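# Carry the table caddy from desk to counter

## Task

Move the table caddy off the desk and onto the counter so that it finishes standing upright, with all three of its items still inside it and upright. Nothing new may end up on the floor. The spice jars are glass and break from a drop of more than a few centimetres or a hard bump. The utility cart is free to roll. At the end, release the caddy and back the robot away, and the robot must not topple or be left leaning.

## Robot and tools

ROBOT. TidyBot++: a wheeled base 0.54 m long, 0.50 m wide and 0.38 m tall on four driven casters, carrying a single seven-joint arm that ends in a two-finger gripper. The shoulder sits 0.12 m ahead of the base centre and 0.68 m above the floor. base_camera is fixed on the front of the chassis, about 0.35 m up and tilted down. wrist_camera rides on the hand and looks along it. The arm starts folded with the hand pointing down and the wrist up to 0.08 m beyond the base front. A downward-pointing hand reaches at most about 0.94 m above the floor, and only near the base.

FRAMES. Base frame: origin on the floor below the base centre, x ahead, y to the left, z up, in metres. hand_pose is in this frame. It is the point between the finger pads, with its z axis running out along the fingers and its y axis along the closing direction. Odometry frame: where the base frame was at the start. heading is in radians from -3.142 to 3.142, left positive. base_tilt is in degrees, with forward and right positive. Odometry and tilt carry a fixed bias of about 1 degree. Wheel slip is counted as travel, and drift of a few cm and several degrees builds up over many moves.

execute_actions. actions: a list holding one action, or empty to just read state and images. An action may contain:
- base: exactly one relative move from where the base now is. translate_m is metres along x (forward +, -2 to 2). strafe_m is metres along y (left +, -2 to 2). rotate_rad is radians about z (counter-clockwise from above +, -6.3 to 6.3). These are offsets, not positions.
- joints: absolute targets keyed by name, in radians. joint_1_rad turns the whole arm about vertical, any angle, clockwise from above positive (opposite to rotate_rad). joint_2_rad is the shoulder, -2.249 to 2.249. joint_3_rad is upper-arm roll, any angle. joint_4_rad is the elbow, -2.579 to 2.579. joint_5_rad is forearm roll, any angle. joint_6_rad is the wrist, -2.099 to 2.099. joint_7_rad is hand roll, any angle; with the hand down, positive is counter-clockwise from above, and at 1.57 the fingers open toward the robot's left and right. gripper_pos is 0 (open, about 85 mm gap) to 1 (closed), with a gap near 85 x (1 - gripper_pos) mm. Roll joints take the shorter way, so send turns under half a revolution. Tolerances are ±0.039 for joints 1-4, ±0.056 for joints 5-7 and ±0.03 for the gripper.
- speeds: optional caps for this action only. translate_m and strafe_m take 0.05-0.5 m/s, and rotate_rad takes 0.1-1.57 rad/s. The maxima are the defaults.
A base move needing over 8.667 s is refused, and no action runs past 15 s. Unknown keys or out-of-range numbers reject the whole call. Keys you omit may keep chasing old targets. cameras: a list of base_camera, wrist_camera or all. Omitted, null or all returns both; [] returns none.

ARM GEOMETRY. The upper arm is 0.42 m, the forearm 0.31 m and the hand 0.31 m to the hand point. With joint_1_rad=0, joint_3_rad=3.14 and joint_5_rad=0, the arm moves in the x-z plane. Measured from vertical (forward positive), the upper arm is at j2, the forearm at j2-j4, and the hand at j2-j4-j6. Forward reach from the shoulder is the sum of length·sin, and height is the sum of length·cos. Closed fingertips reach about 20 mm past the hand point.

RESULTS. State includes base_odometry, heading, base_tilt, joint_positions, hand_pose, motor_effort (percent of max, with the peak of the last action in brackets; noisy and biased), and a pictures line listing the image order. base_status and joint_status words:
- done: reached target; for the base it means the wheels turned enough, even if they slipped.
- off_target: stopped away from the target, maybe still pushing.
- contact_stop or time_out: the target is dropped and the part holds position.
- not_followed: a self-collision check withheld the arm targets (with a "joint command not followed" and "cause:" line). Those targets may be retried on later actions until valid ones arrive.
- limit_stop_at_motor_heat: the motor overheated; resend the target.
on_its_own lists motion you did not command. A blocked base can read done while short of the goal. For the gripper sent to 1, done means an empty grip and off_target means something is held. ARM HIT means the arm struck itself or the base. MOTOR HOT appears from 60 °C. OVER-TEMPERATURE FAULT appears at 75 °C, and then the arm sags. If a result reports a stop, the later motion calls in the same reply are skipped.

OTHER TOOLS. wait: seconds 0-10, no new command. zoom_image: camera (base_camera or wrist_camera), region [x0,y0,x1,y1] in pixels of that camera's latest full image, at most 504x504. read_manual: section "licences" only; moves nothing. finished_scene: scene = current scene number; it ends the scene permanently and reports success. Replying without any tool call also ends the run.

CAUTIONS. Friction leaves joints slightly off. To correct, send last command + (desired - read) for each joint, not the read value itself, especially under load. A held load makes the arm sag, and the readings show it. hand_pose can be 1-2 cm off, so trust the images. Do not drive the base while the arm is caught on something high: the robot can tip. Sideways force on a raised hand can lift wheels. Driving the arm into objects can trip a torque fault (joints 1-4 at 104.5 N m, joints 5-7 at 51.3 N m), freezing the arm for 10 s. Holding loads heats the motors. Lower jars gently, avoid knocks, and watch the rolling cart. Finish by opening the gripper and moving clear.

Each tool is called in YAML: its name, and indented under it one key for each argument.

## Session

execute_actions:
  actions:
    - {"joints": {"joint_6_rad": 0.4}}

Scene clock: 1.57 s.
base_odometry: x=+0.000 y=+0.000 heading=+0.000 (m, m, rad; odometry frame)
base_tilt: forward=-0.6 right=-0.2 (deg)
base_status: not commanded
joint_positions: joint_1_rad=+0.045 joint_2_rad=-0.323 joint_3_rad=+3.138 joint_4_rad=-2.509 joint_5_rad=-0.038 joint_6_rad=+0.394 joint_7_rad=+1.552 gripper_pos=+0.000
joint_status: all done
motor_effort: joint_1_rad=-1(0) joint_2_rad=-6(7) joint_3_rad=+0(0) joint_4_rad=+21(21) joint_5_rad=+1(0) joint_6_rad=+8(9) joint_7_rad=+0(1) (%)
hand_pose: x=+0.5454 y=-0.0209 z=+0.8313 quat_wxyz=(+0.002, +0.780, -0.041, +0.625) (m; base frame)
pictures: base_camera, wrist_camera
camera_calibration (this result's frames):
wrist_camera: T_world_to_cam=[[-0.0185296, -0.99792, -0.0617373, 0.0483809], [-0.203807, 0.0642214, -0.976902, 0.981665], [0.978836, -0.00551909, -0.204573, -0.229168], [0, 0, 0, 1]] pos_world=[0.425285, -0.0160284, 0.915096]
Images, in order (width x height): base_camera 644x364, wrist_camera 644x476.

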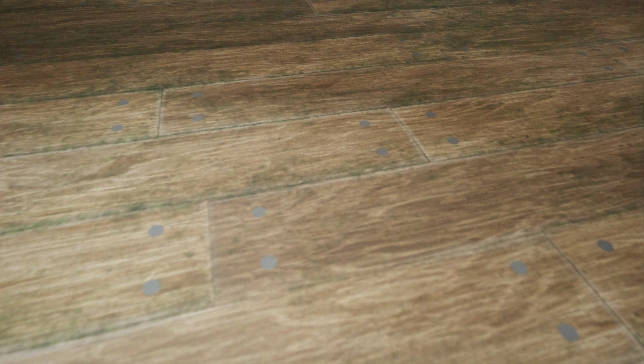

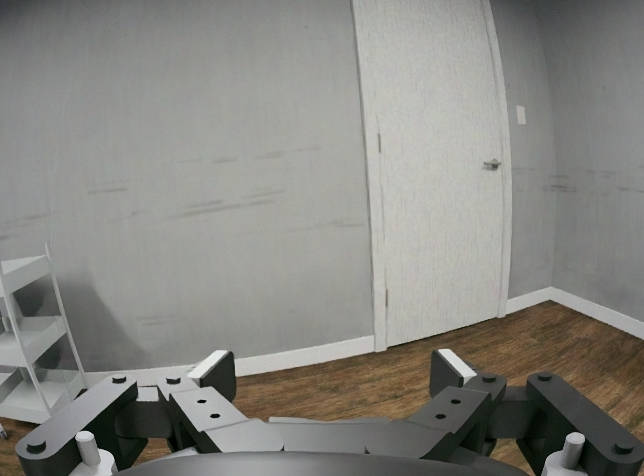

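execute_actions:
  actions:
    - {"joints": {"joint_1_rad": 1.2, "joint_5_rad": 0.045, "joint_7_rad": 1.6}}
  cameras: ["wrist_camera"]

Scene clock: 4.53 s.
base_odometry: x=+0.000 y=+0.000 heading=+0.000 (m, m, rad; odometry frame)
base_tilt: forward=-0.6 right=-0.2 (deg)
base_status: not commanded
joint_positions: joint_1_rad=+1.179 joint_2_rad=-0.323 joint_3_rad=+3.138 joint_4_rad=-2.509 joint_5_rad=-0.004 joint_6_rad=+0.394 joint_7_rad=+1.563 gripper_pos=+0.000
joint_status: all done
motor_effort: joint_1_rad=-1(1) joint_2_rad=-6(6) joint_3_rad=+0(1) joint_4_rad=+20(20) joint_5_rad=+1(1) joint_6_rad=+8(9) joint_7_rad=+0(0) (%)
hand_pose: x=+0.2845 y=-0.3935 z=+0.8313 quat_wxyz=(+0.344, +0.647, -0.437, +0.522) (m; base frame)
pictures: wrist_camera
camera_calibration (this result's frames):
wrist_camera: T_world_to_cam=[[-0.9042, -0.426463, -0.0235056, 0.116702], [-0.0672266, 0.196452, -0.978206, 0.966748], [0.421786, -0.882913, -0.206302, -0.161225], [0, 0, 0, 1]] pos_world=[0.238516, -0.282498, 0.915161]
Images, in order (width x height): wrist_camera 644x476.

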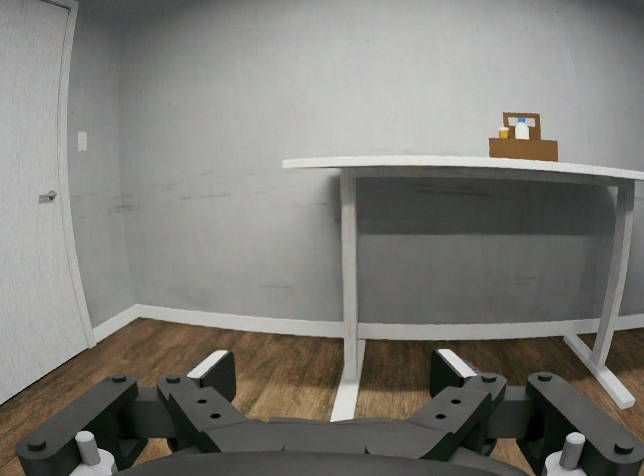

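zoom_image:
  camera: "wrist_camera"
  region: [460, 90, 644, 210]

Region (460, 90, 644, 210) of wrist_camera's 644x476 image, scaled by 2.739; it fills the top 329 rows of this view, and the rest is white.

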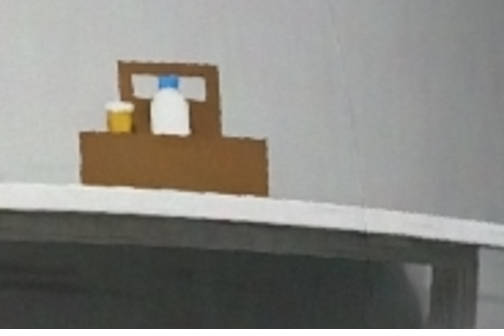

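execute_actions:
  actions:
    - {"joints": {"joint_1_rad": 1.8, "joint_4_rad": -1.2, "joint_6_rad": -1.0}}
  cameras: ["wrist_camera"]

Scene clock: 12.70 s.
base_odometry: x=+0.000 y=+0.000 heading=+0.000 (m, m, rad; odometry frame)
base_tilt: forward=-0.6 right=-0.2 (deg)
base_status: not commanded
joint_positions: joint_1_rad=+1.776 joint_2_rad=-0.323 joint_3_rad=+3.138 joint_4_rad=-1.217 joint_5_rad=-0.003 joint_6_rad=-0.971 joint_7_rad=+1.563 gripper_pos=+0.000
joint_status: all done
motor_effort: joint_1_rad=-1(2) joint_2_rad=-6(10) joint_3_rad=+0(1) joint_4_rad=+19(24) joint_5_rad=+0(1) joint_6_rad=+8(9) joint_7_rad=+0(0) (%)
hand_pose: x=+0.0396 y=-0.4015 z=+1.1877 quat_wxyz=(+0.460, +0.506, -0.624, +0.380) (m; base frame)
pictures: wrist_camera
camera_calibration (this result's frames):
wrist_camera: T_world_to_cam=[[-0.987798, 0.15354, -0.0261072, 0.139525], [0.067367, 0.270091, -0.960475, 1.30363], [-0.14042, -0.950514, -0.277139, 0.0877482], [0, 0, 0, 1]] pos_world=[0.0623225, -0.290116, 1.28007]
Images, in order (width x height): wrist_camera 644x476.

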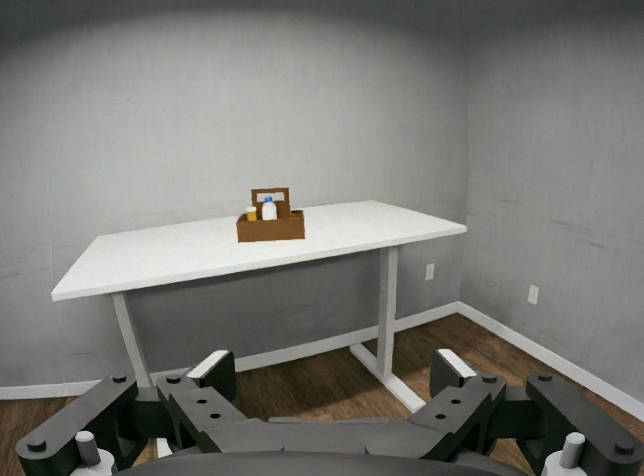

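zoom_image:
  camera: "wrist_camera"
  region: [200, 170, 340, 280]

Region (200, 170, 340, 280) of wrist_camera's 644x476 image, scaled by 3.600; it fills the top 396 rows of this view, and the rest is white.

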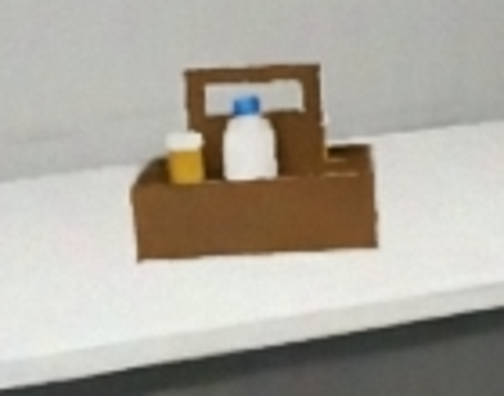

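execute_actions:
  actions:
    - {"base": {"rotate_rad": -1.66}, "joints": {"joint_1_rad": -0.1}}

Scene clock: 35.60 s.
base_odometry: x=+0.000 y=+0.000 heading=-1.659 (m, m, rad; odometry frame)
base_tilt: forward=-0.6 right=-0.2 (deg)
base_status: done
joint_positions: joint_1_rad=-0.079 joint_2_rad=-0.323 joint_3_rad=+3.138 joint_4_rad=-1.216 joint_5_rad=+0.000 joint_6_rad=-0.972 joint_7_rad=+1.563 gripper_pos=+0.000
joint_status: all done
motor_effort: joint_1_rad=-1(1) joint_2_rad=-6(6) joint_3_rad=+0(1) joint_4_rad=+20(20) joint_5_rad=+0(0) joint_6_rad=+8(8) joint_7_rad=-1(1) (%)
hand_pose: x=+0.5268 y=+0.0354 z=+1.1875 quat_wxyz=(-0.026, +0.803, +0.030, +0.595) (m; base frame)
pictures: base_camera, wrist_camera
camera_calibration (this result's frames):
wrist_camera: T_world_to_cam=[[0.127283, -0.991591, -0.0233652, 0.00357738], [-0.278906, -0.0131749, -0.960228, 1.34472], [0.951846, 0.128737, -0.278238, -0.0408427], [0, 0, 0, 1]] pos_world=[0.413472, 0.0265219, 1.27996]
Images, in order (width x height): base_camera 644x364, wrist_camera 644x476.

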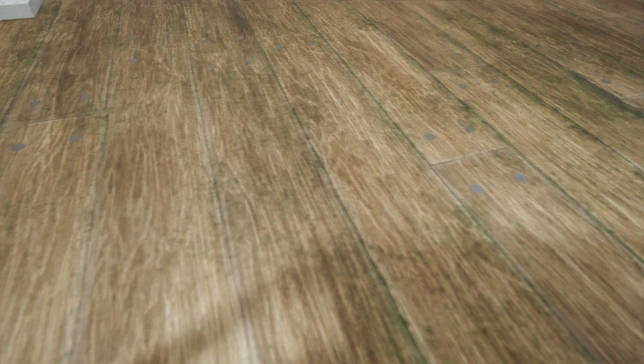

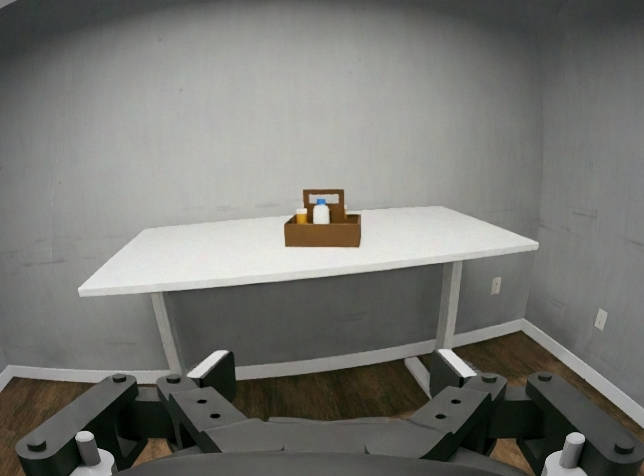

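execute_actions:
  actions:
    - {"base": {"translate_m": 0.6}, "joints": {"joint_1_rad": -0.27, "joint_6_rad": -1.15}}

Scene clock: 38.63 s.
base_odometry: x=-0.054 y=-0.598 heading=-1.660 (m, m, rad; odometry frame)
base_tilt: forward=-0.6 right=-0.2 (deg)
base_status: done
joint_positions: joint_1_rad=-0.249 joint_2_rad=-0.322 joint_3_rad=+3.138 joint_4_rad=-1.215 joint_5_rad=+0.000 joint_6_rad=-1.124 joint_7_rad=+1.563 gripper_pos=+0.000
joint_status: all done
motor_effort: joint_1_rad=-1(0) joint_2_rad=-6(8) joint_3_rad=+0(1) joint_4_rad=+20(20) joint_5_rad=+1(1) joint_6_rad=+8(8) joint_7_rad=-1(1) (%)
hand_pose: x=+0.4986 y=+0.0999 z=+1.1438 quat_wxyz=(-0.069, +0.840, +0.104, +0.529) (m; base frame)
pictures: base_camera, wrist_camera
camera_calibration (this result's frames):
wrist_camera: T_world_to_cam=[[0.289662, -0.956659, -0.0299878, -0.0068155], [-0.409883, -0.095672, -0.907107, 1.30856], [0.864923, 0.275046, -0.419831, 0.156181], [0, 0, 0, 1]] pos_world=[0.403247, 0.0757156, 1.25237]
Images, in order (width x height): base_camera 644x364, wrist_camera 644x476.

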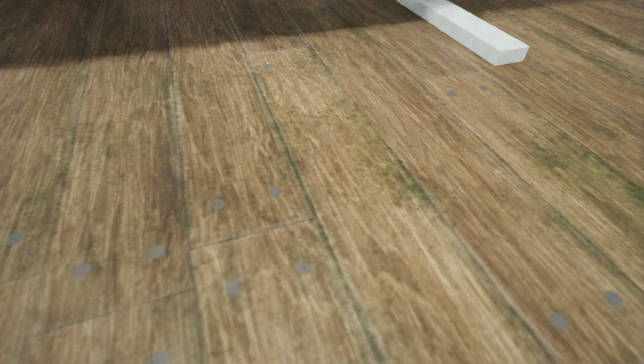

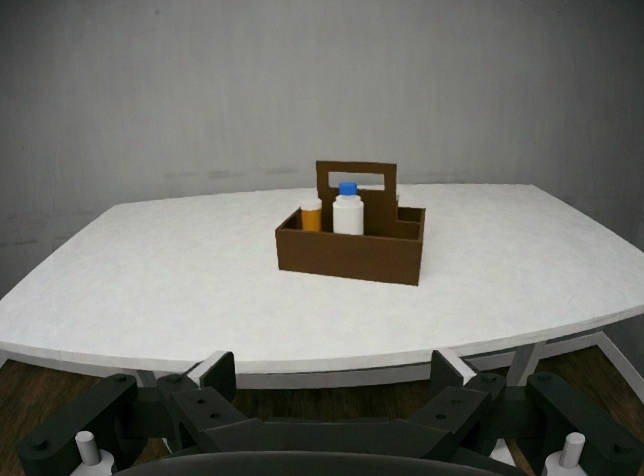

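zoom_image:
  camera: "wrist_camera"
  region: [260, 145, 450, 300]

Region (260, 145, 450, 300) of wrist_camera's 644x476 image, scaled by 2.653; it fills the top 411 rows of this view, and the rest is white.

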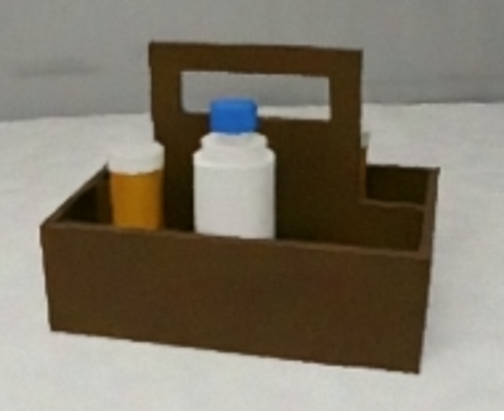

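execute_actions:
  actions:
    - {"base": {"strafe_m": -0.29}, "joints": {"joint_1_rad": 0.022, "joint_2_rad": 0.105, "joint_4_rad": -1.393, "joint_5_rad": -1.615, "joint_6_rad": -1.6, "joint_7_rad": 3.097}}

Scene clock: 54.30 s.
base_odometry: x=-0.343 y=-0.572 heading=-1.659 (m, m, rad; odometry frame)
base_tilt: forward=-0.6 right=-0.2 (deg)
base_status: done
joint_positions: joint_1_rad=+0.003 joint_2_rad=+0.101 joint_3_rad=+3.138 joint_4_rad=-1.372 joint_5_rad=-1.585 joint_6_rad=-1.570 joint_7_rad=+3.070 gripper_pos=+0.000
joint_status: all done
motor_effort: joint_1_rad=+0(2) joint_2_rad=-21(22) joint_3_rad=-1(3) joint_4_rad=+19(21) joint_5_rad=-9(9) joint_6_rad=+1(7) joint_7_rad=+0(1) (%)
hand_pose: x=+0.4741 y=+0.3123 z=+1.1357 quat_wxyz=(-0.497, +0.490, +0.503, +0.510) (m; base frame)
pictures: base_camera, wrist_camera
camera_calibration (this result's frames):
wrist_camera: T_world_to_cam=[[0.998395, 0.0515152, 0.0235376, -0.508399], [0.0222065, 0.0262608, -0.999408, 1.17338], [-0.0521028, 0.998327, 0.0250747, -0.180864], [0, 0, 0, 1]] pos_world=[0.472102, 0.175937, 1.18919]
Images, in order (width x height): base_camera 644x364, wrist_camera 644x476.

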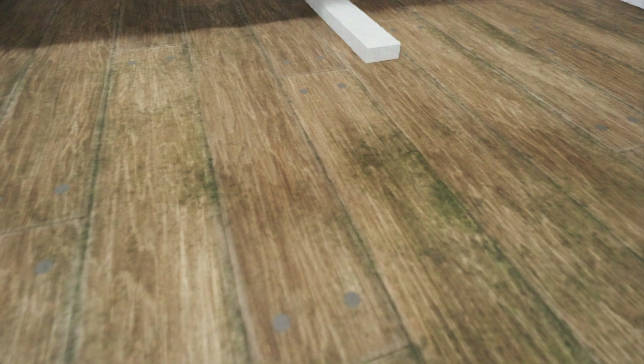

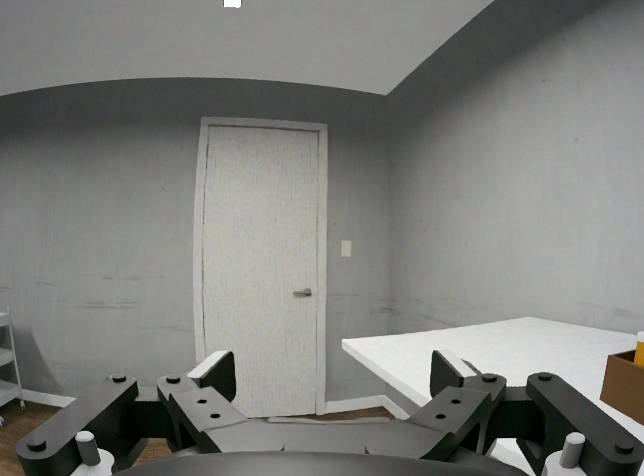

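execute_actions:
  actions: []

Scene clock: 58.27 s.
base_odometry: x=-0.343 y=-0.572 heading=-1.659 (m, m, rad; odometry frame)
base_tilt: forward=-0.6 right=-0.2 (deg)
base_status: done
joint_positions: joint_1_rad=+0.003 joint_2_rad=+0.101 joint_3_rad=+3.138 joint_4_rad=-1.372 joint_5_rad=-1.585 joint_6_rad=-1.570 joint_7_rad=+3.070 gripper_pos=+0.000
joint_status: all done
motor_effort: joint_1_rad=-1(2) joint_2_rad=-19(22) joint_3_rad=-1(3) joint_4_rad=+18(21) joint_5_rad=-9(9) joint_6_rad=+1(7) joint_7_rad=-1(1) (%)
hand_pose: x=+0.4741 y=+0.3123 z=+1.1357 quat_wxyz=(-0.497, +0.490, +0.503, +0.510) (m; base frame)
pictures: base_camera, wrist_camera
camera_calibration (this result's frames):
wrist_camera: T_world_to_cam=[[0.998395, 0.0515179, 0.0235377, -0.508399], [0.0222065, 0.0262607, -0.999408, 1.17338], [-0.0521055, 0.998327, 0.0250745, -0.180862], [0, 0, 0, 1]] pos_world=[0.472102, 0.175937, 1.18919]
Images, in order (width x height): base_camera 644x364, wrist_camera 644x476.

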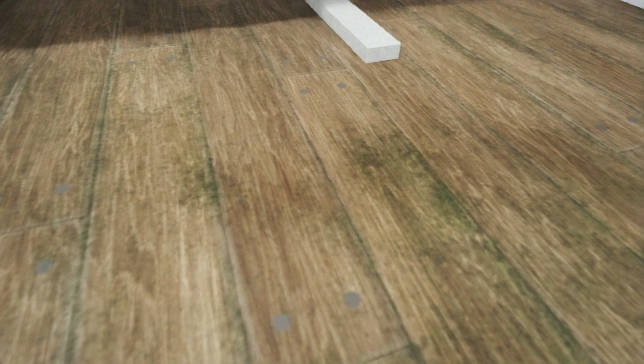

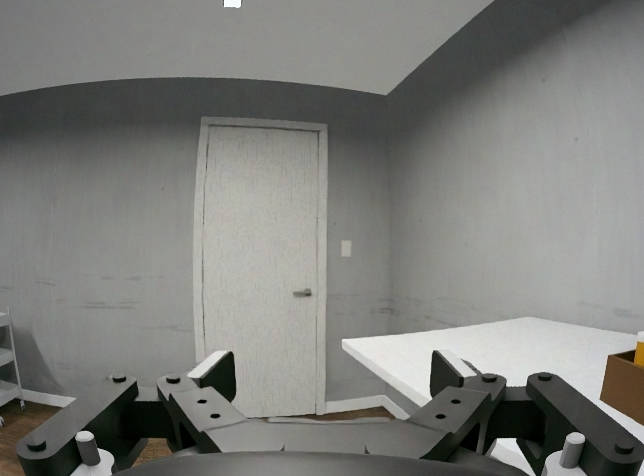

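execute_actions:
  actions:
    - {"base": {"translate_m": 0.49}, "joints": {"joint_1_rad": 0.003, "joint_5_rad": -1.55, "joint_7_rad": 3.04}}

Scene clock: 62.77 s.
base_odometry: x=-0.387 y=-1.061 heading=-1.660 (m, m, rad; odometry frame)
base_tilt: forward=-0.6 right=-0.2 (deg)
base_status: done
joint_positions: joint_1_rad=+0.002 joint_2_rad=+0.111 joint_3_rad=+3.138 joint_4_rad=-1.375 joint_5_rad=-1.585 joint_6_rad=-1.574 joint_7_rad=+3.070 gripper_pos=+0.000
joint_status: all done
motor_effort: joint_1_rad=-1(0) joint_2_rad=-19(23) joint_3_rad=-1(1) joint_4_rad=+18(20) joint_5_rad=-9(9) joint_6_rad=+1(2) joint_7_rad=+0(0) (%)
hand_pose: x=+0.4770 y=+0.3126 z=+1.1313 quat_wxyz=(-0.502, +0.492, +0.501, +0.506) (m; base frame)
pictures: base_camera, wrist_camera
camera_calibration (this result's frames):
wrist_camera: T_world_to_cam=[[0.998359, 0.0561467, 0.0112995, -0.498733], [0.0098516, 0.025998, -0.999613, 1.17516], [-0.0564188, 0.998084, 0.0254022, -0.179077], [0, 0, 0, 1]] pos_world=[0.476234, 0.176184, 1.18489]
Images, in order (width x height): base_camera 644x364, wrist_camera 644x476.

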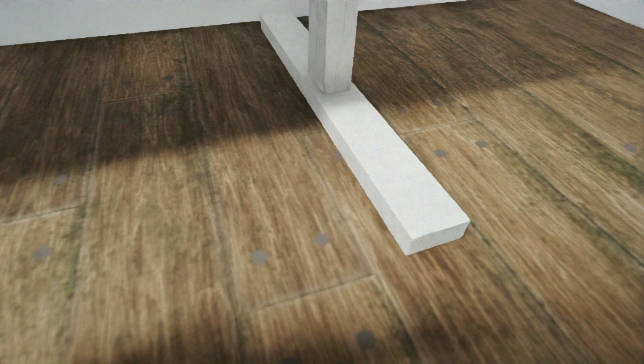

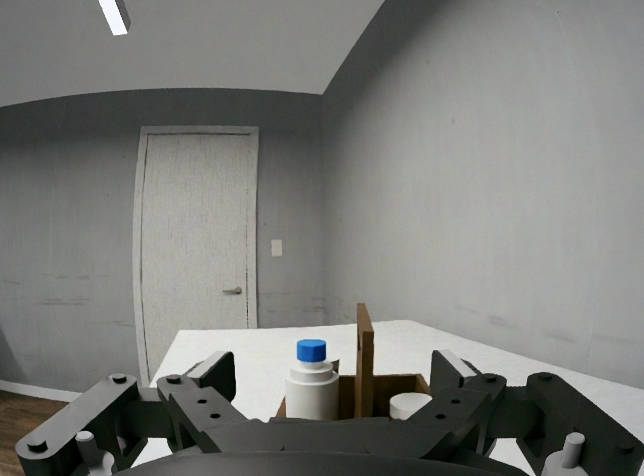

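zoom_image:
  camera: "wrist_camera"
  region: [200, 270, 480, 440]

Region (200, 270, 480, 440) of wrist_camera's 644x476 image, scaled by 1.800; it fills the top 306 rows of this view, and the rest is white.

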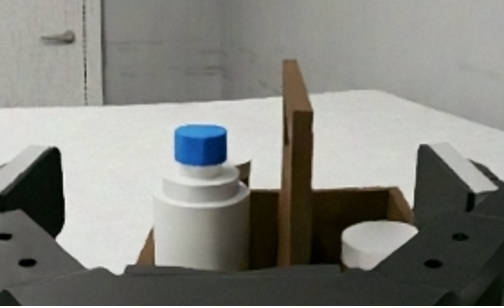

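execute_actions:
  actions:
    - {"base": {"translate_m": 0.022}, "joints": {"joint_4_rad": -1.41, "joint_5_rad": -1.59, "joint_7_rad": 3.075, "joint_6_rad": -1.575, "gripper_pos": 0.3}}
  cameras: ["wrist_camera"]

Scene clock: 76.70 s.
base_odometry: x=-0.389 y=-1.083 heading=-1.660 (m, m, rad; odometry frame)
base_tilt: forward=-0.6 right=-0.2 (deg)
base_status: done
joint_positions: joint_1_rad=+0.002 joint_2_rad=+0.112 joint_3_rad=+3.138 joint_4_rad=-1.392 joint_5_rad=-1.585 joint_6_rad=-1.574 joint_7_rad=+3.070 gripper_pos=+0.300
joint_status: all done
motor_effort: joint_1_rad=-1(0) joint_2_rad=-19(23) joint_3_rad=-1(1) joint_4_rad=+17(18) joint_5_rad=-9(10) joint_6_rad=+1(1) joint_7_rad=-1(1) (%)
hand_pose: x=+0.4780 y=+0.3126 z=+1.1256 quat_wxyz=(-0.506, +0.496, +0.496, +0.501) (m; base frame)
pictures: wrist_camera
camera_calibration (this result's frames):
wrist_camera: T_world_to_cam=[[0.998399, 0.0561535, -0.00683349, -0.479285], [-0.008303, 0.025978, -0.999628, 1.17813], [-0.0559551, 0.998084, 0.0264026, -0.180224], [0, 0, 0, 1]] pos_world=[0.478215, 0.176187, 1.17918]
Images, in order (width x height): wrist_camera 644x476.

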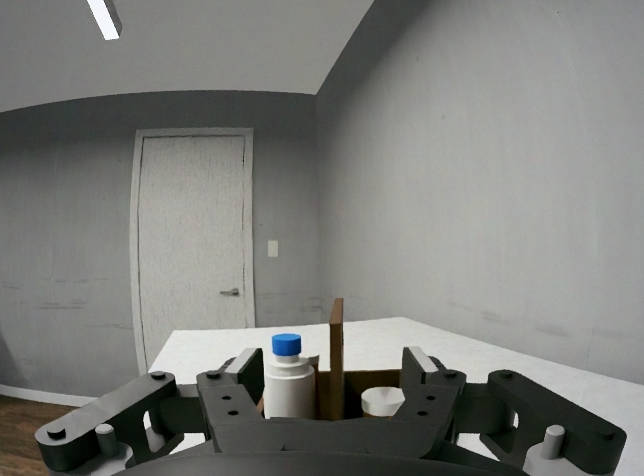

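zoom_image:
  camera: "wrist_camera"
  region: [220, 280, 460, 430]

Region (220, 280, 460, 430) of wrist_camera's 644x476 image, scaled by 2.100; it fills the top 315 rows of this view, and the rest is white.

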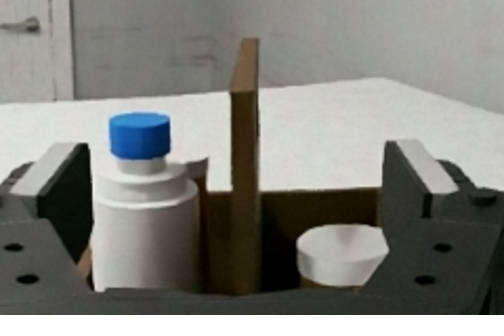

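execute_actions:
  actions:
    - {"base": {"strafe_m": 0.095}, "speeds": {"strafe_m": 0.2}, "joints": {"joint_4_rad": -1.40}}
  cameras: ["wrist_camera"]

Scene clock: 82.63 s.
base_odometry: x=-0.294 y=-1.091 heading=-1.660 (m, m, rad; odometry frame)
base_tilt: forward=-0.6 right=-0.2 (deg)
base_status: done
joint_positions: joint_1_rad=+0.002 joint_2_rad=+0.112 joint_3_rad=+3.138 joint_4_rad=-1.392 joint_5_rad=-1.585 joint_6_rad=-1.574 joint_7_rad=+3.070 gripper_pos=+0.300
joint_status: all done
motor_effort: joint_1_rad=+0(2) joint_2_rad=-20(21) joint_3_rad=+0(2) joint_4_rad=+18(18) joint_5_rad=-9(9) joint_6_rad=+1(1) joint_7_rad=+0(0) (%)
hand_pose: x=+0.4779 y=+0.3126 z=+1.1256 quat_wxyz=(-0.506, +0.496, +0.496, +0.501) (m; base frame)
pictures: wrist_camera
camera_calibration (this result's frames):
wrist_camera: T_world_to_cam=[[0.998397, 0.0561841, -0.00680571, -0.479295], [-0.00827596, 0.0259773, -0.999628, 1.17813], [-0.0559864, 0.998082, 0.0264007, -0.180219], [0, 0, 0, 1]] pos_world=[0.478187, 0.176198, 1.17919]
Images, in order (width x height): wrist_camera 644x476.

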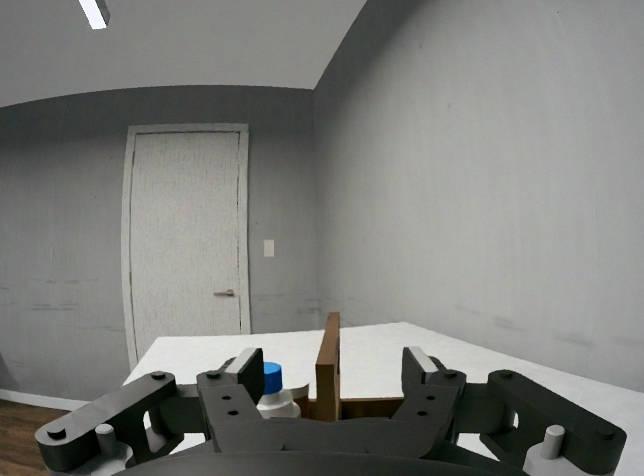

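zoom_image:
  camera: "wrist_camera"
  region: [220, 290, 460, 430]

Region (220, 290, 460, 430) of wrist_camera's 644x476 image, scaled by 2.100; it fills the top 294 rows of this view, and the rest is white.

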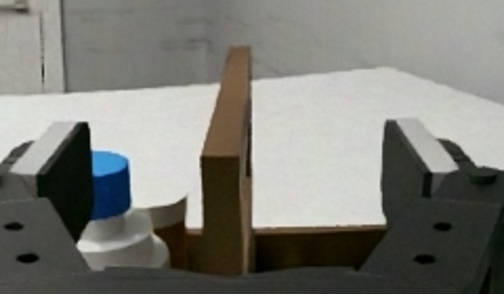

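execute_actions:
  actions:
    - {"joints": {"joint_2_rad": 0.093, "joint_4_rad": -1.433, "joint_7_rad": 3.115, "gripper_pos": 0.6}}
  cameras: ["wrist_camera"]

Scene clock: 90.17 s.
base_odometry: x=-0.294 y=-1.091 heading=-1.660 (m, m, rad; odometry frame)
base_tilt: forward=-0.6 right=-0.2 (deg)
base_status: not commanded
joint_positions: joint_1_rad=+0.002 joint_2_rad=+0.106 joint_3_rad=+3.138 joint_4_rad=-1.419 joint_5_rad=-1.585 joint_6_rad=-1.574 joint_7_rad=+3.079 gripper_pos=+0.600
joint_status: all done
motor_effort: joint_1_rad=+0(0) joint_2_rad=-19(21) joint_3_rad=-1(1) joint_4_rad=+18(19) joint_5_rad=-9(9) joint_6_rad=+1(1) joint_7_rad=-1(0) (%)
hand_pose: x=+0.4759 y=+0.3126 z=+1.1195 quat_wxyz=(-0.509, +0.499, +0.494, +0.498) (m; base frame)
pictures: wrist_camera
camera_calibration (this result's frames):
wrist_camera: T_world_to_cam=[[0.998263, 0.0560645, -0.018126, -0.464515], [-0.0196067, 0.025975, -0.99947, 1.17719], [-0.055564, 0.998089, 0.0270292, -0.181089], [0, 0, 0, 1]] pos_world=[0.476727, 0.176208, 1.17304]
Images, in order (width x height): wrist_camera 644x476.

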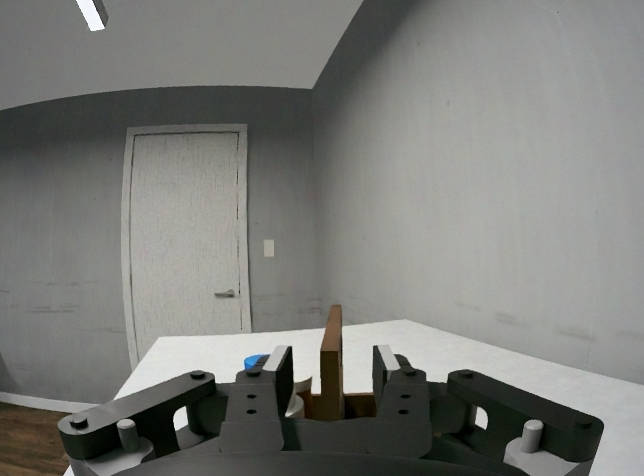

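execute_actions:
  actions:
    - {"joints": {"joint_2_rad": 0.086, "joint_4_rad": -1.425, "joint_7_rad": 3.126}}
  cameras: ["wrist_camera"]

zoom_image:
  camera: "wrist_camera"
  region: [220, 290, 460, 430]

Scene clock: 91.33 s.
base_odometry: x=-0.294 y=-1.091 heading=-1.660 (m, m, rad; odometry frame)
base_tilt: forward=-0.6 right=-0.2 (deg)
base_status: not commanded
joint_positions: joint_1_rad=+0.002 joint_2_rad=+0.101 joint_3_rad=+3.138 joint_4_rad=-1.419 joint_5_rad=-1.585 joint_6_rad=-1.574 joint_7_rad=+3.091 gripper_pos=+0.600
joint_status: all done
motor_effort: joint_1_rad=-1(0) joint_2_rad=-19(21) joint_3_rad=-1(1) joint_4_rad=+18(18) joint_5_rad=-9(9) joint_6_rad=+1(1) joint_7_rad=+0(0) (%)
hand_pose: x=+0.4737 y=+0.3126 z=+1.1212 quat_wxyz=(-0.505, +0.495, +0.498, +0.502) (m; base frame)
pictures: wrist_camera
camera_calibration (this result's frames):
wrist_camera: T_world_to_cam=[[0.998434, 0.0559057, -0.00191825, -0.480492], [-0.00337755, 0.0260201, -0.999656, 1.17143], [-0.0558365, 0.998097, 0.0261682, -0.180172], [0, 0, 0, 1]] pos_world=[0.473636, 0.176211, 1.17482]
Images, in order (width x height): wrist_camera 644x476.

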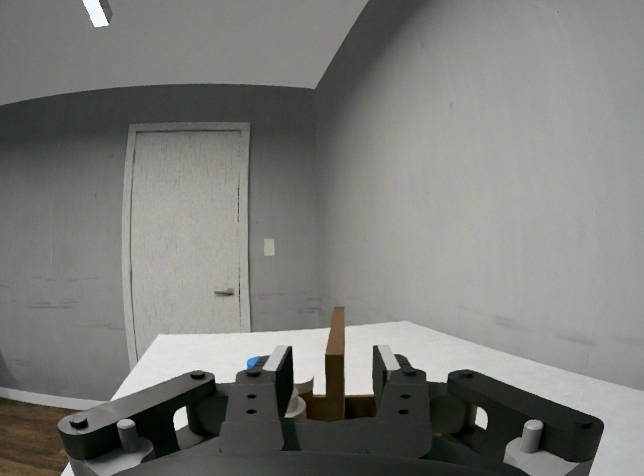

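Region (220, 290, 460, 430) of wrist_camera's 644x476 image, scaled by 2.100; it fills the top 294 rows of this view, and the rest is white.

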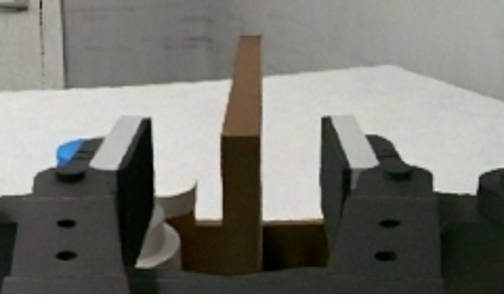

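execute_actions:
  actions:
    - {"base": {"strafe_m": 0.045}, "speeds": {"strafe_m": 0.12}, "joints": {"joint_2_rad": 0.092, "joint_4_rad": -1.42, "joint_7_rad": 3.095}}
  cameras: ["wrist_camera"]

zoom_image:
  camera: "wrist_camera"
  region: [220, 290, 460, 430]

Scene clock: 93.37 s.
base_odometry: x=-0.249 y=-1.096 heading=-1.660 (m, m, rad; odometry frame)
base_tilt: forward=-0.6 right=-0.2 (deg)
base_status: done
joint_positions: joint_1_rad=+0.002 joint_2_rad=+0.101 joint_3_rad=+3.138 joint_4_rad=-1.419 joint_5_rad=-1.585 joint_6_rad=-1.574 joint_7_rad=+3.091 gripper_pos=+0.600
joint_status: all done
motor_effort: joint_1_rad=+0(3) joint_2_rad=-19(21) joint_3_rad=+0(3) joint_4_rad=+17(19) joint_5_rad=-9(9) joint_6_rad=+1(1) joint_7_rad=-1(1) (%)
hand_pose: x=+0.4737 y=+0.3126 z=+1.1213 quat_wxyz=(-0.505, +0.495, +0.498, +0.502) (m; base frame)
pictures: wrist_camera
camera_calibration (this result's frames):
wrist_camera: T_world_to_cam=[[0.998434, 0.0559059, -0.00190739, -0.4805], [-0.00336668, 0.0260201, -0.999656, 1.17143], [-0.0558371, 0.998097, 0.0261676, -0.180172], [0, 0, 0, 1]] pos_world=[0.473631, 0.176211, 1.17482]
Images, in order (width x height): wrist_camera 644x476.

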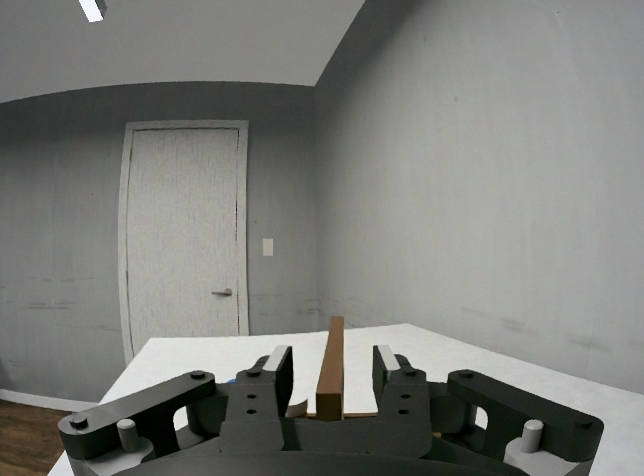

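Region (220, 290, 460, 430) of wrist_camera's 644x476 image, scaled by 2.100; it fills the top 294 rows of this view, and the rest is white.

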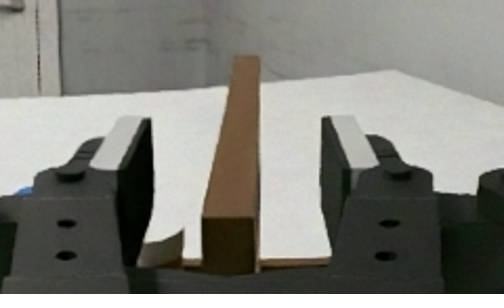

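execute_actions:
  actions:
    - {"joints": {"gripper_pos": 1.0, "joint_5_rad": -1.615}}
  cameras: ["wrist_camera"]

Scene clock: 94.93 s.
base_odometry: x=-0.249 y=-1.096 heading=-1.660 (m, m, rad; odometry frame)
base_tilt: forward=-0.6 right=-0.2 (deg)
base_status: not commanded
joint_positions: joint_1_rad=+0.002 joint_2_rad=+0.101 joint_3_rad=+3.138 joint_4_rad=-1.419 joint_5_rad=-1.585 joint_6_rad=-1.574 joint_7_rad=+3.091 gripper_pos=+0.925
joint_status: gripper_pos off_target (ended at +0.925, target +1.000); the others done
motor_effort: joint_1_rad=+0(1) joint_2_rad=-20(19) joint_3_rad=-1(1) joint_4_rad=+18(18) joint_5_rad=-9(9) joint_6_rad=+1(0) joint_7_rad=-1(0) (%)
hand_pose: x=+0.4737 y=+0.3126 z=+1.1213 quat_wxyz=(-0.505, +0.495, +0.498, +0.502) (m; base frame)
pictures: wrist_camera
camera_calibration (this result's frames):
wrist_camera: T_world_to_cam=[[0.998434, 0.0559009, -0.00190732, -0.4805], [-0.00336649, 0.0260202, -0.999656, 1.17143], [-0.0558321, 0.998097, 0.0261677, -0.180174], [0, 0, 0, 1]] pos_world=[0.473632, 0.176211, 1.17482]
Images, in order (width x height): wrist_camera 644x476.

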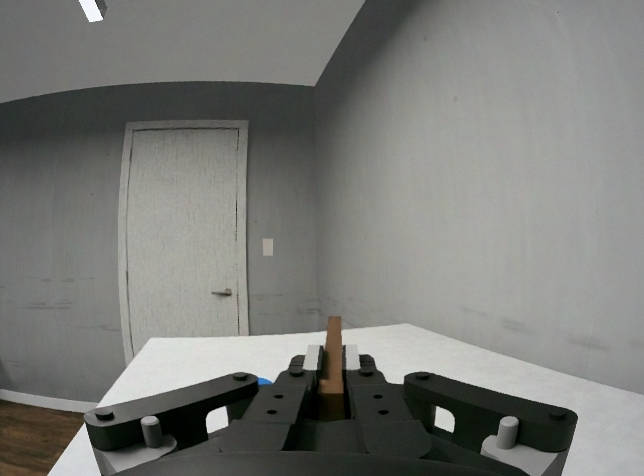

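execute_actions:
  actions:
    - {"joints": {"joint_2_rad": 0.072, "joint_4_rad": -1.255, "joint_5_rad": -1.645, "joint_7_rad": 2.945, "gripper_pos": 1.0}}
  cameras: ["wrist_camera"]

Scene clock: 98.57 s.
base_odometry: x=-0.249 y=-1.096 heading=-1.660 (m, m, rad; odometry frame)
base_tilt: forward=-0.6 right=-0.3 (deg)
base_status: not commanded
joint_positions: joint_1_rad=+0.002 joint_2_rad=+0.093 joint_3_rad=+3.138 joint_4_rad=-1.285 joint_5_rad=-1.585 joint_6_rad=-1.574 joint_7_rad=+2.979 gripper_pos=+0.925
joint_status: joint_5_rad off_target (ended at -1.585, target -1.645); gripper_pos off_target (ended at +0.925, target +1.000); the others done
motor_effort: joint_1_rad=-1(1) joint_2_rad=-22(24) joint_3_rad=-1(1) joint_4_rad=+20(22) joint_5_rad=-14(15) joint_6_rad=+3(3) joint_7_rad=+0(1) (%)
hand_pose: x=+0.4644 y=+0.3126 z=+1.1656 quat_wxyz=(-0.497, +0.487, +0.506, +0.509) (m; base frame)
pictures: wrist_camera
camera_calibration (this result's frames):
wrist_camera: T_world_to_cam=[[0.997934, 0.0574039, 0.0288433, -0.507193], [0.0274127, 0.0255544, -0.999298, 1.20118], [-0.0581006, 0.998024, 0.023928, -0.178153], [0, 0, 0, 1]] pos_world=[0.462866, 0.176221, 1.21923]
Images, in order (width x height): wrist_camera 644x476.

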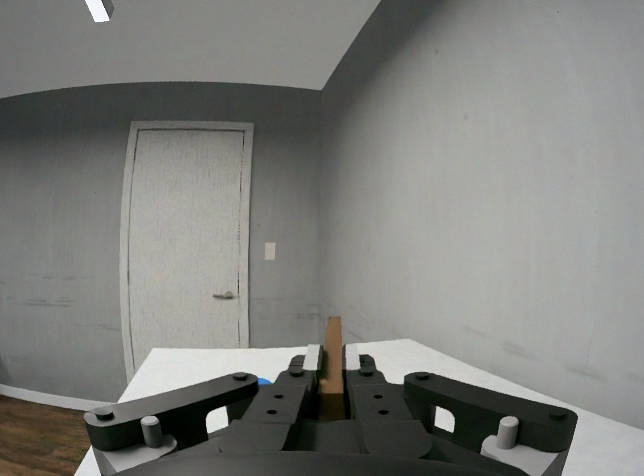

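execute_actions:
  actions:
    - {"base": {"rotate_rad": 1.94}, "speeds": {"rotate_rad": 1.0}, "joints": {"joint_7_rad": 2.917, "gripper_pos": 1.0}}

Scene clock: 107.60 s.
base_odometry: x=-0.249 y=-1.096 heading=+0.280 (m, m, rad; odometry frame)
base_tilt: forward=-0.6 right=-0.2 (deg)
base_status: done
joint_positions: joint_1_rad=+0.002 joint_2_rad=+0.093 joint_3_rad=+3.138 joint_4_rad=-1.285 joint_5_rad=-1.585 joint_6_rad=-1.574 joint_7_rad=+2.950 gripper_pos=+0.925
joint_status: gripper_pos off_target (ended at +0.925, target +1.000); the others done
motor_effort: joint_1_rad=-1(3) joint_2_rad=-22(26) joint_3_rad=-1(4) joint_4_rad=+20(22) joint_5_rad=-14(15) joint_6_rad=+3(3) joint_7_rad=-1(1) (%)
hand_pose: x=+0.4644 y=+0.3126 z=+1.1656 quat_wxyz=(-0.505, +0.494, +0.499, +0.502) (m; base frame)
pictures: base_camera, wrist_camera
camera_calibration (this result's frames):
wrist_camera: T_world_to_cam=[[0.998332, 0.0577399, -0.000213055, -0.473652], [-0.00168016, 0.0253615, -0.999677, 1.21518], [-0.0577158, 0.998009, 0.0254162, -0.180039], [0, 0, 0, 1]] pos_world=[0.464512, 0.17621, 1.21926]
Images, in order (width x height): base_camera 644x364, wrist_camera 644x476.

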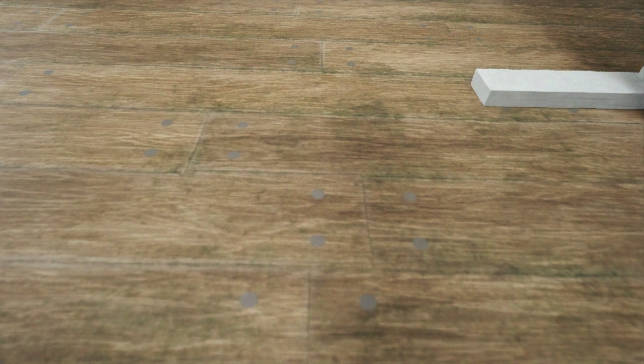

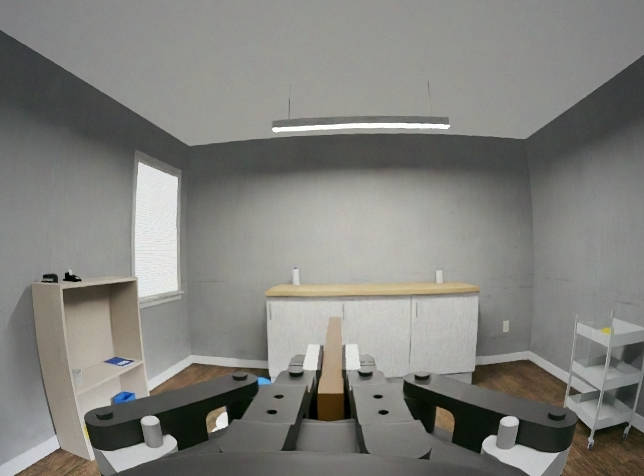

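zoom_image:
  camera: "wrist_camera"
  region: [180, 250, 540, 440]

Region (180, 250, 540, 440) of wrist_camera's 644x476 image, scaled by 1.400; it fills the top 266 rows of this view, and the rest is white.

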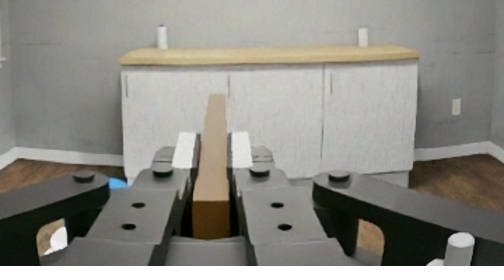

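execute_actions:
  actions:
    - {"base": {"rotate_rad": 1.3}, "speeds": {"rotate_rad": 1.0}, "joints": {"joint_7_rad": 2.945, "gripper_pos": 1.0}}

Scene clock: 119.20 s.
base_odometry: x=-0.249 y=-1.096 heading=+1.579 (m, m, rad; odometry frame)
base_tilt: forward=-0.6 right=-0.2 (deg)
base_status: done
joint_positions: joint_1_rad=+0.003 joint_2_rad=+0.093 joint_3_rad=+3.138 joint_4_rad=-1.285 joint_5_rad=-1.585 joint_6_rad=-1.574 joint_7_rad=+2.950 gripper_pos=+0.925
joint_status: gripper_pos off_target (ended at +0.925, target +1.000); the others done
motor_effort: joint_1_rad=-1(4) joint_2_rad=-22(24) joint_3_rad=-1(4) joint_4_rad=+20(20) joint_5_rad=-14(15) joint_6_rad=+3(3) joint_7_rad=-1(1) (%)
hand_pose: x=+0.4647 y=+0.3123 z=+1.1656 quat_wxyz=(-0.504, +0.495, +0.499, +0.502) (m; base frame)
pictures: base_camera, wrist_camera
camera_calibration (this result's frames):
wrist_camera: T_world_to_cam=[[0.998376, 0.0569642, -0.000212932, -0.473657], [-0.00166033, 0.0253628, -0.999677, 1.21518], [-0.0569404, 0.998054, 0.0254162, -0.180131], [0, 0, 0, 1]] pos_world=[0.464649, 0.175942, 1.21926]
Images, in order (width x height): base_camera 644x364, wrist_camera 644x476.

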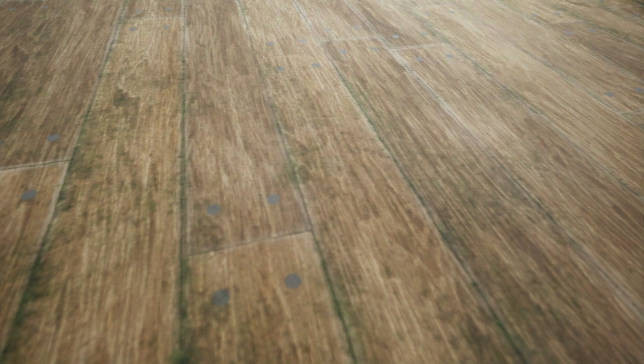

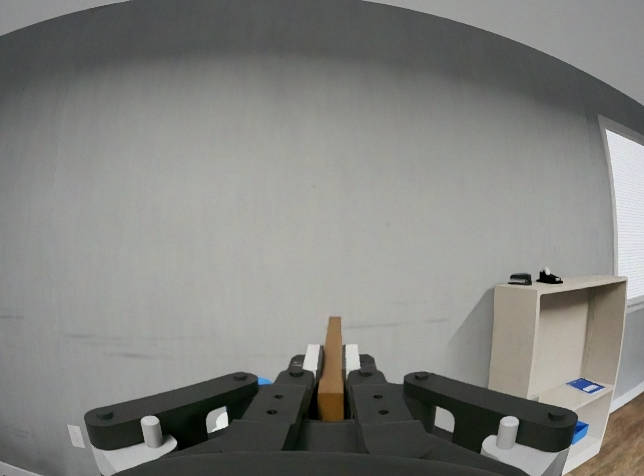

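execute_actions:
  actions:
    - {"base": {"translate_m": 1.3}, "joints": {"gripper_pos": 1.0}}

Scene clock: 125.23 s.
base_odometry: x=-0.262 y=+0.204 heading=+1.580 (m, m, rad; odometry frame)
base_tilt: forward=-0.6 right=-0.2 (deg)
base_status: done
joint_positions: joint_1_rad=+0.003 joint_2_rad=+0.091 joint_3_rad=+3.138 joint_4_rad=-1.285 joint_5_rad=-1.585 joint_6_rad=-1.574 joint_7_rad=+2.950 gripper_pos=+0.925
joint_status: gripper_pos off_target (ended at +0.925, target +1.000)
motor_effort: joint_1_rad=-1(0) joint_2_rad=-22(24) joint_3_rad=-1(2) joint_4_rad=+21(21) joint_5_rad=-14(15) joint_6_rad=+2(4) joint_7_rad=-1(1) (%)
hand_pose: x=+0.4636 y=+0.3123 z=+1.1664 quat_wxyz=(-0.504, +0.494, +0.499, +0.503) (m; base frame)
pictures: base_camera, wrist_camera
camera_calibration (this result's frames):
wrist_camera: T_world_to_cam=[[0.998374, 0.0569646, 0.00212761, -0.475357], [0.000683599, 0.0253567, -0.999678, 1.21489], [-0.0570002, 0.998054, 0.0252766, -0.180023], [0, 0, 0, 1]] pos_world=[0.463492, 0.175946, 1.22006]
Images, in order (width x height): base_camera 644x364, wrist_camera 644x476.

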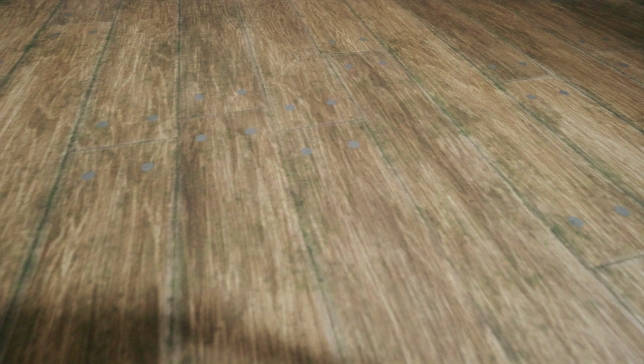

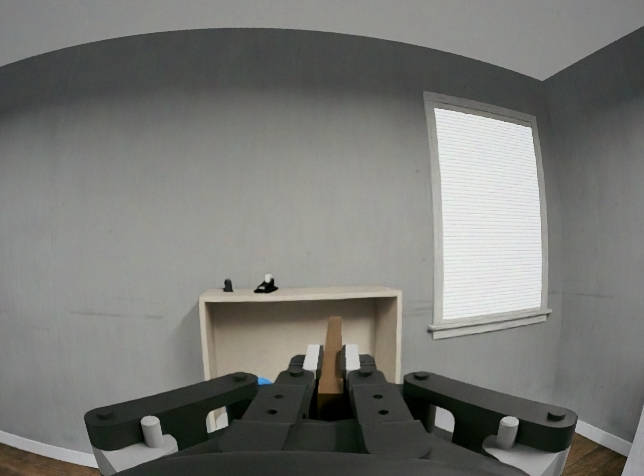

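execute_actions:
  actions:
    - {"base": {"translate_m": 1.0}, "joints": {"gripper_pos": 1.0}}

Scene clock: 129.13 s.
base_odometry: x=-0.272 y=+1.204 heading=+1.580 (m, m, rad; odometry frame)
base_tilt: forward=-0.6 right=-0.2 (deg)
base_status: done
joint_positions: joint_1_rad=+0.003 joint_2_rad=+0.090 joint_3_rad=+3.138 joint_4_rad=-1.284 joint_5_rad=-1.585 joint_6_rad=-1.574 joint_7_rad=+2.950 gripper_pos=+0.925
joint_status: gripper_pos off_target (ended at +0.925, target +1.000)
motor_effort: joint_1_rad=-1(1) joint_2_rad=-22(25) joint_3_rad=-1(2) joint_4_rad=+20(21) joint_5_rad=-14(15) joint_6_rad=+3(3) joint_7_rad=-1(1) (%)
hand_pose: x=+0.4633 y=+0.3123 z=+1.1667 quat_wxyz=(-0.504, +0.494, +0.499, +0.503) (m; base frame)
pictures: base_camera, wrist_camera
camera_calibration (this result's frames):
wrist_camera: T_world_to_cam=[[0.998372, 0.0569645, 0.00290827, -0.475966], [0.00146538, 0.0253549, -0.999677, 1.21479], [-0.0570199, 0.998054, 0.0252301, -0.179984], [0, 0, 0, 1]] pos_world=[0.463148, 0.175946, 1.22032]
Images, in order (width x height): base_camera 644x364, wrist_camera 644x476.

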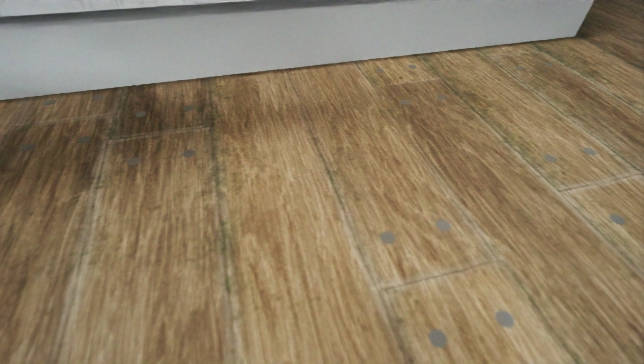

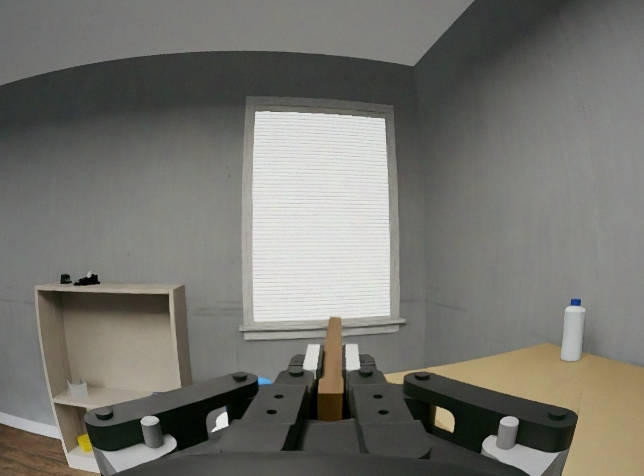

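execute_actions:
  actions:
    - {"base": {"translate_m": 0.44}, "joints": {"joint_2_rad": 0.2, "joint_7_rad": 3.098, "gripper_pos": 1.0}}

Scene clock: 135.60 s.
base_odometry: x=-0.276 y=+1.645 heading=+1.581 (m, m, rad; odometry frame)
base_tilt: forward=-0.6 right=-0.2 (deg)
base_status: done
joint_positions: joint_1_rad=+0.003 joint_2_rad=+0.222 joint_3_rad=+3.138 joint_4_rad=-1.282 joint_5_rad=-1.585 joint_6_rad=-1.574 joint_7_rad=+3.065 gripper_pos=+0.925
joint_status: gripper_pos off_target (ended at +0.925, target +1.000); the others done
motor_effort: joint_1_rad=-1(1) joint_2_rad=-27(32) joint_3_rad=-2(3) joint_4_rad=+21(23) joint_5_rad=-14(15) joint_6_rad=+1(4) joint_7_rad=-1(1) (%)
hand_pose: x=+0.5240 y=+0.3121 z=+1.1180 quat_wxyz=(-0.507, +0.498, +0.495, +0.500) (m; base frame)
pictures: base_camera, wrist_camera
camera_calibration (this result's frames):
wrist_camera: T_world_to_cam=[[0.998396, 0.0553555, -0.0118832, -0.519372], [-0.0133585, 0.0263572, -0.999563, 1.17343], [-0.0550182, 0.998119, 0.0270544, -0.178219], [0, 0, 0, 1]] pos_world=[0.524409, 0.175706, 1.17157]
Images, in order (width x height): base_camera 644x364, wrist_camera 644x476.

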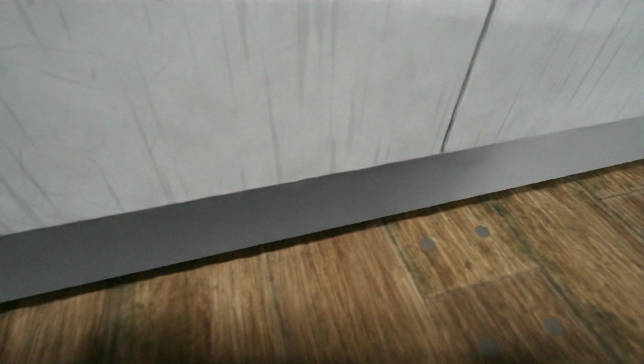

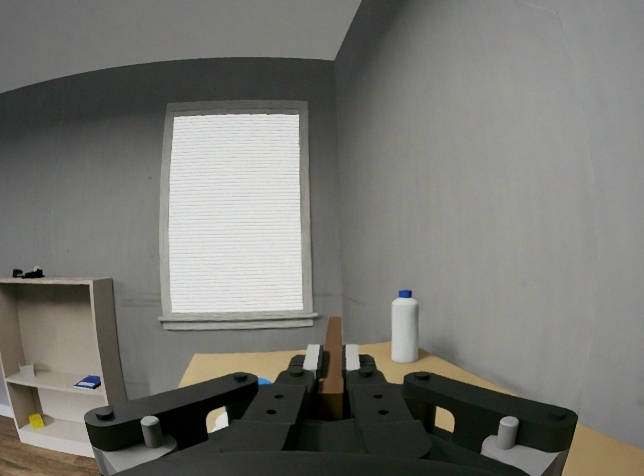

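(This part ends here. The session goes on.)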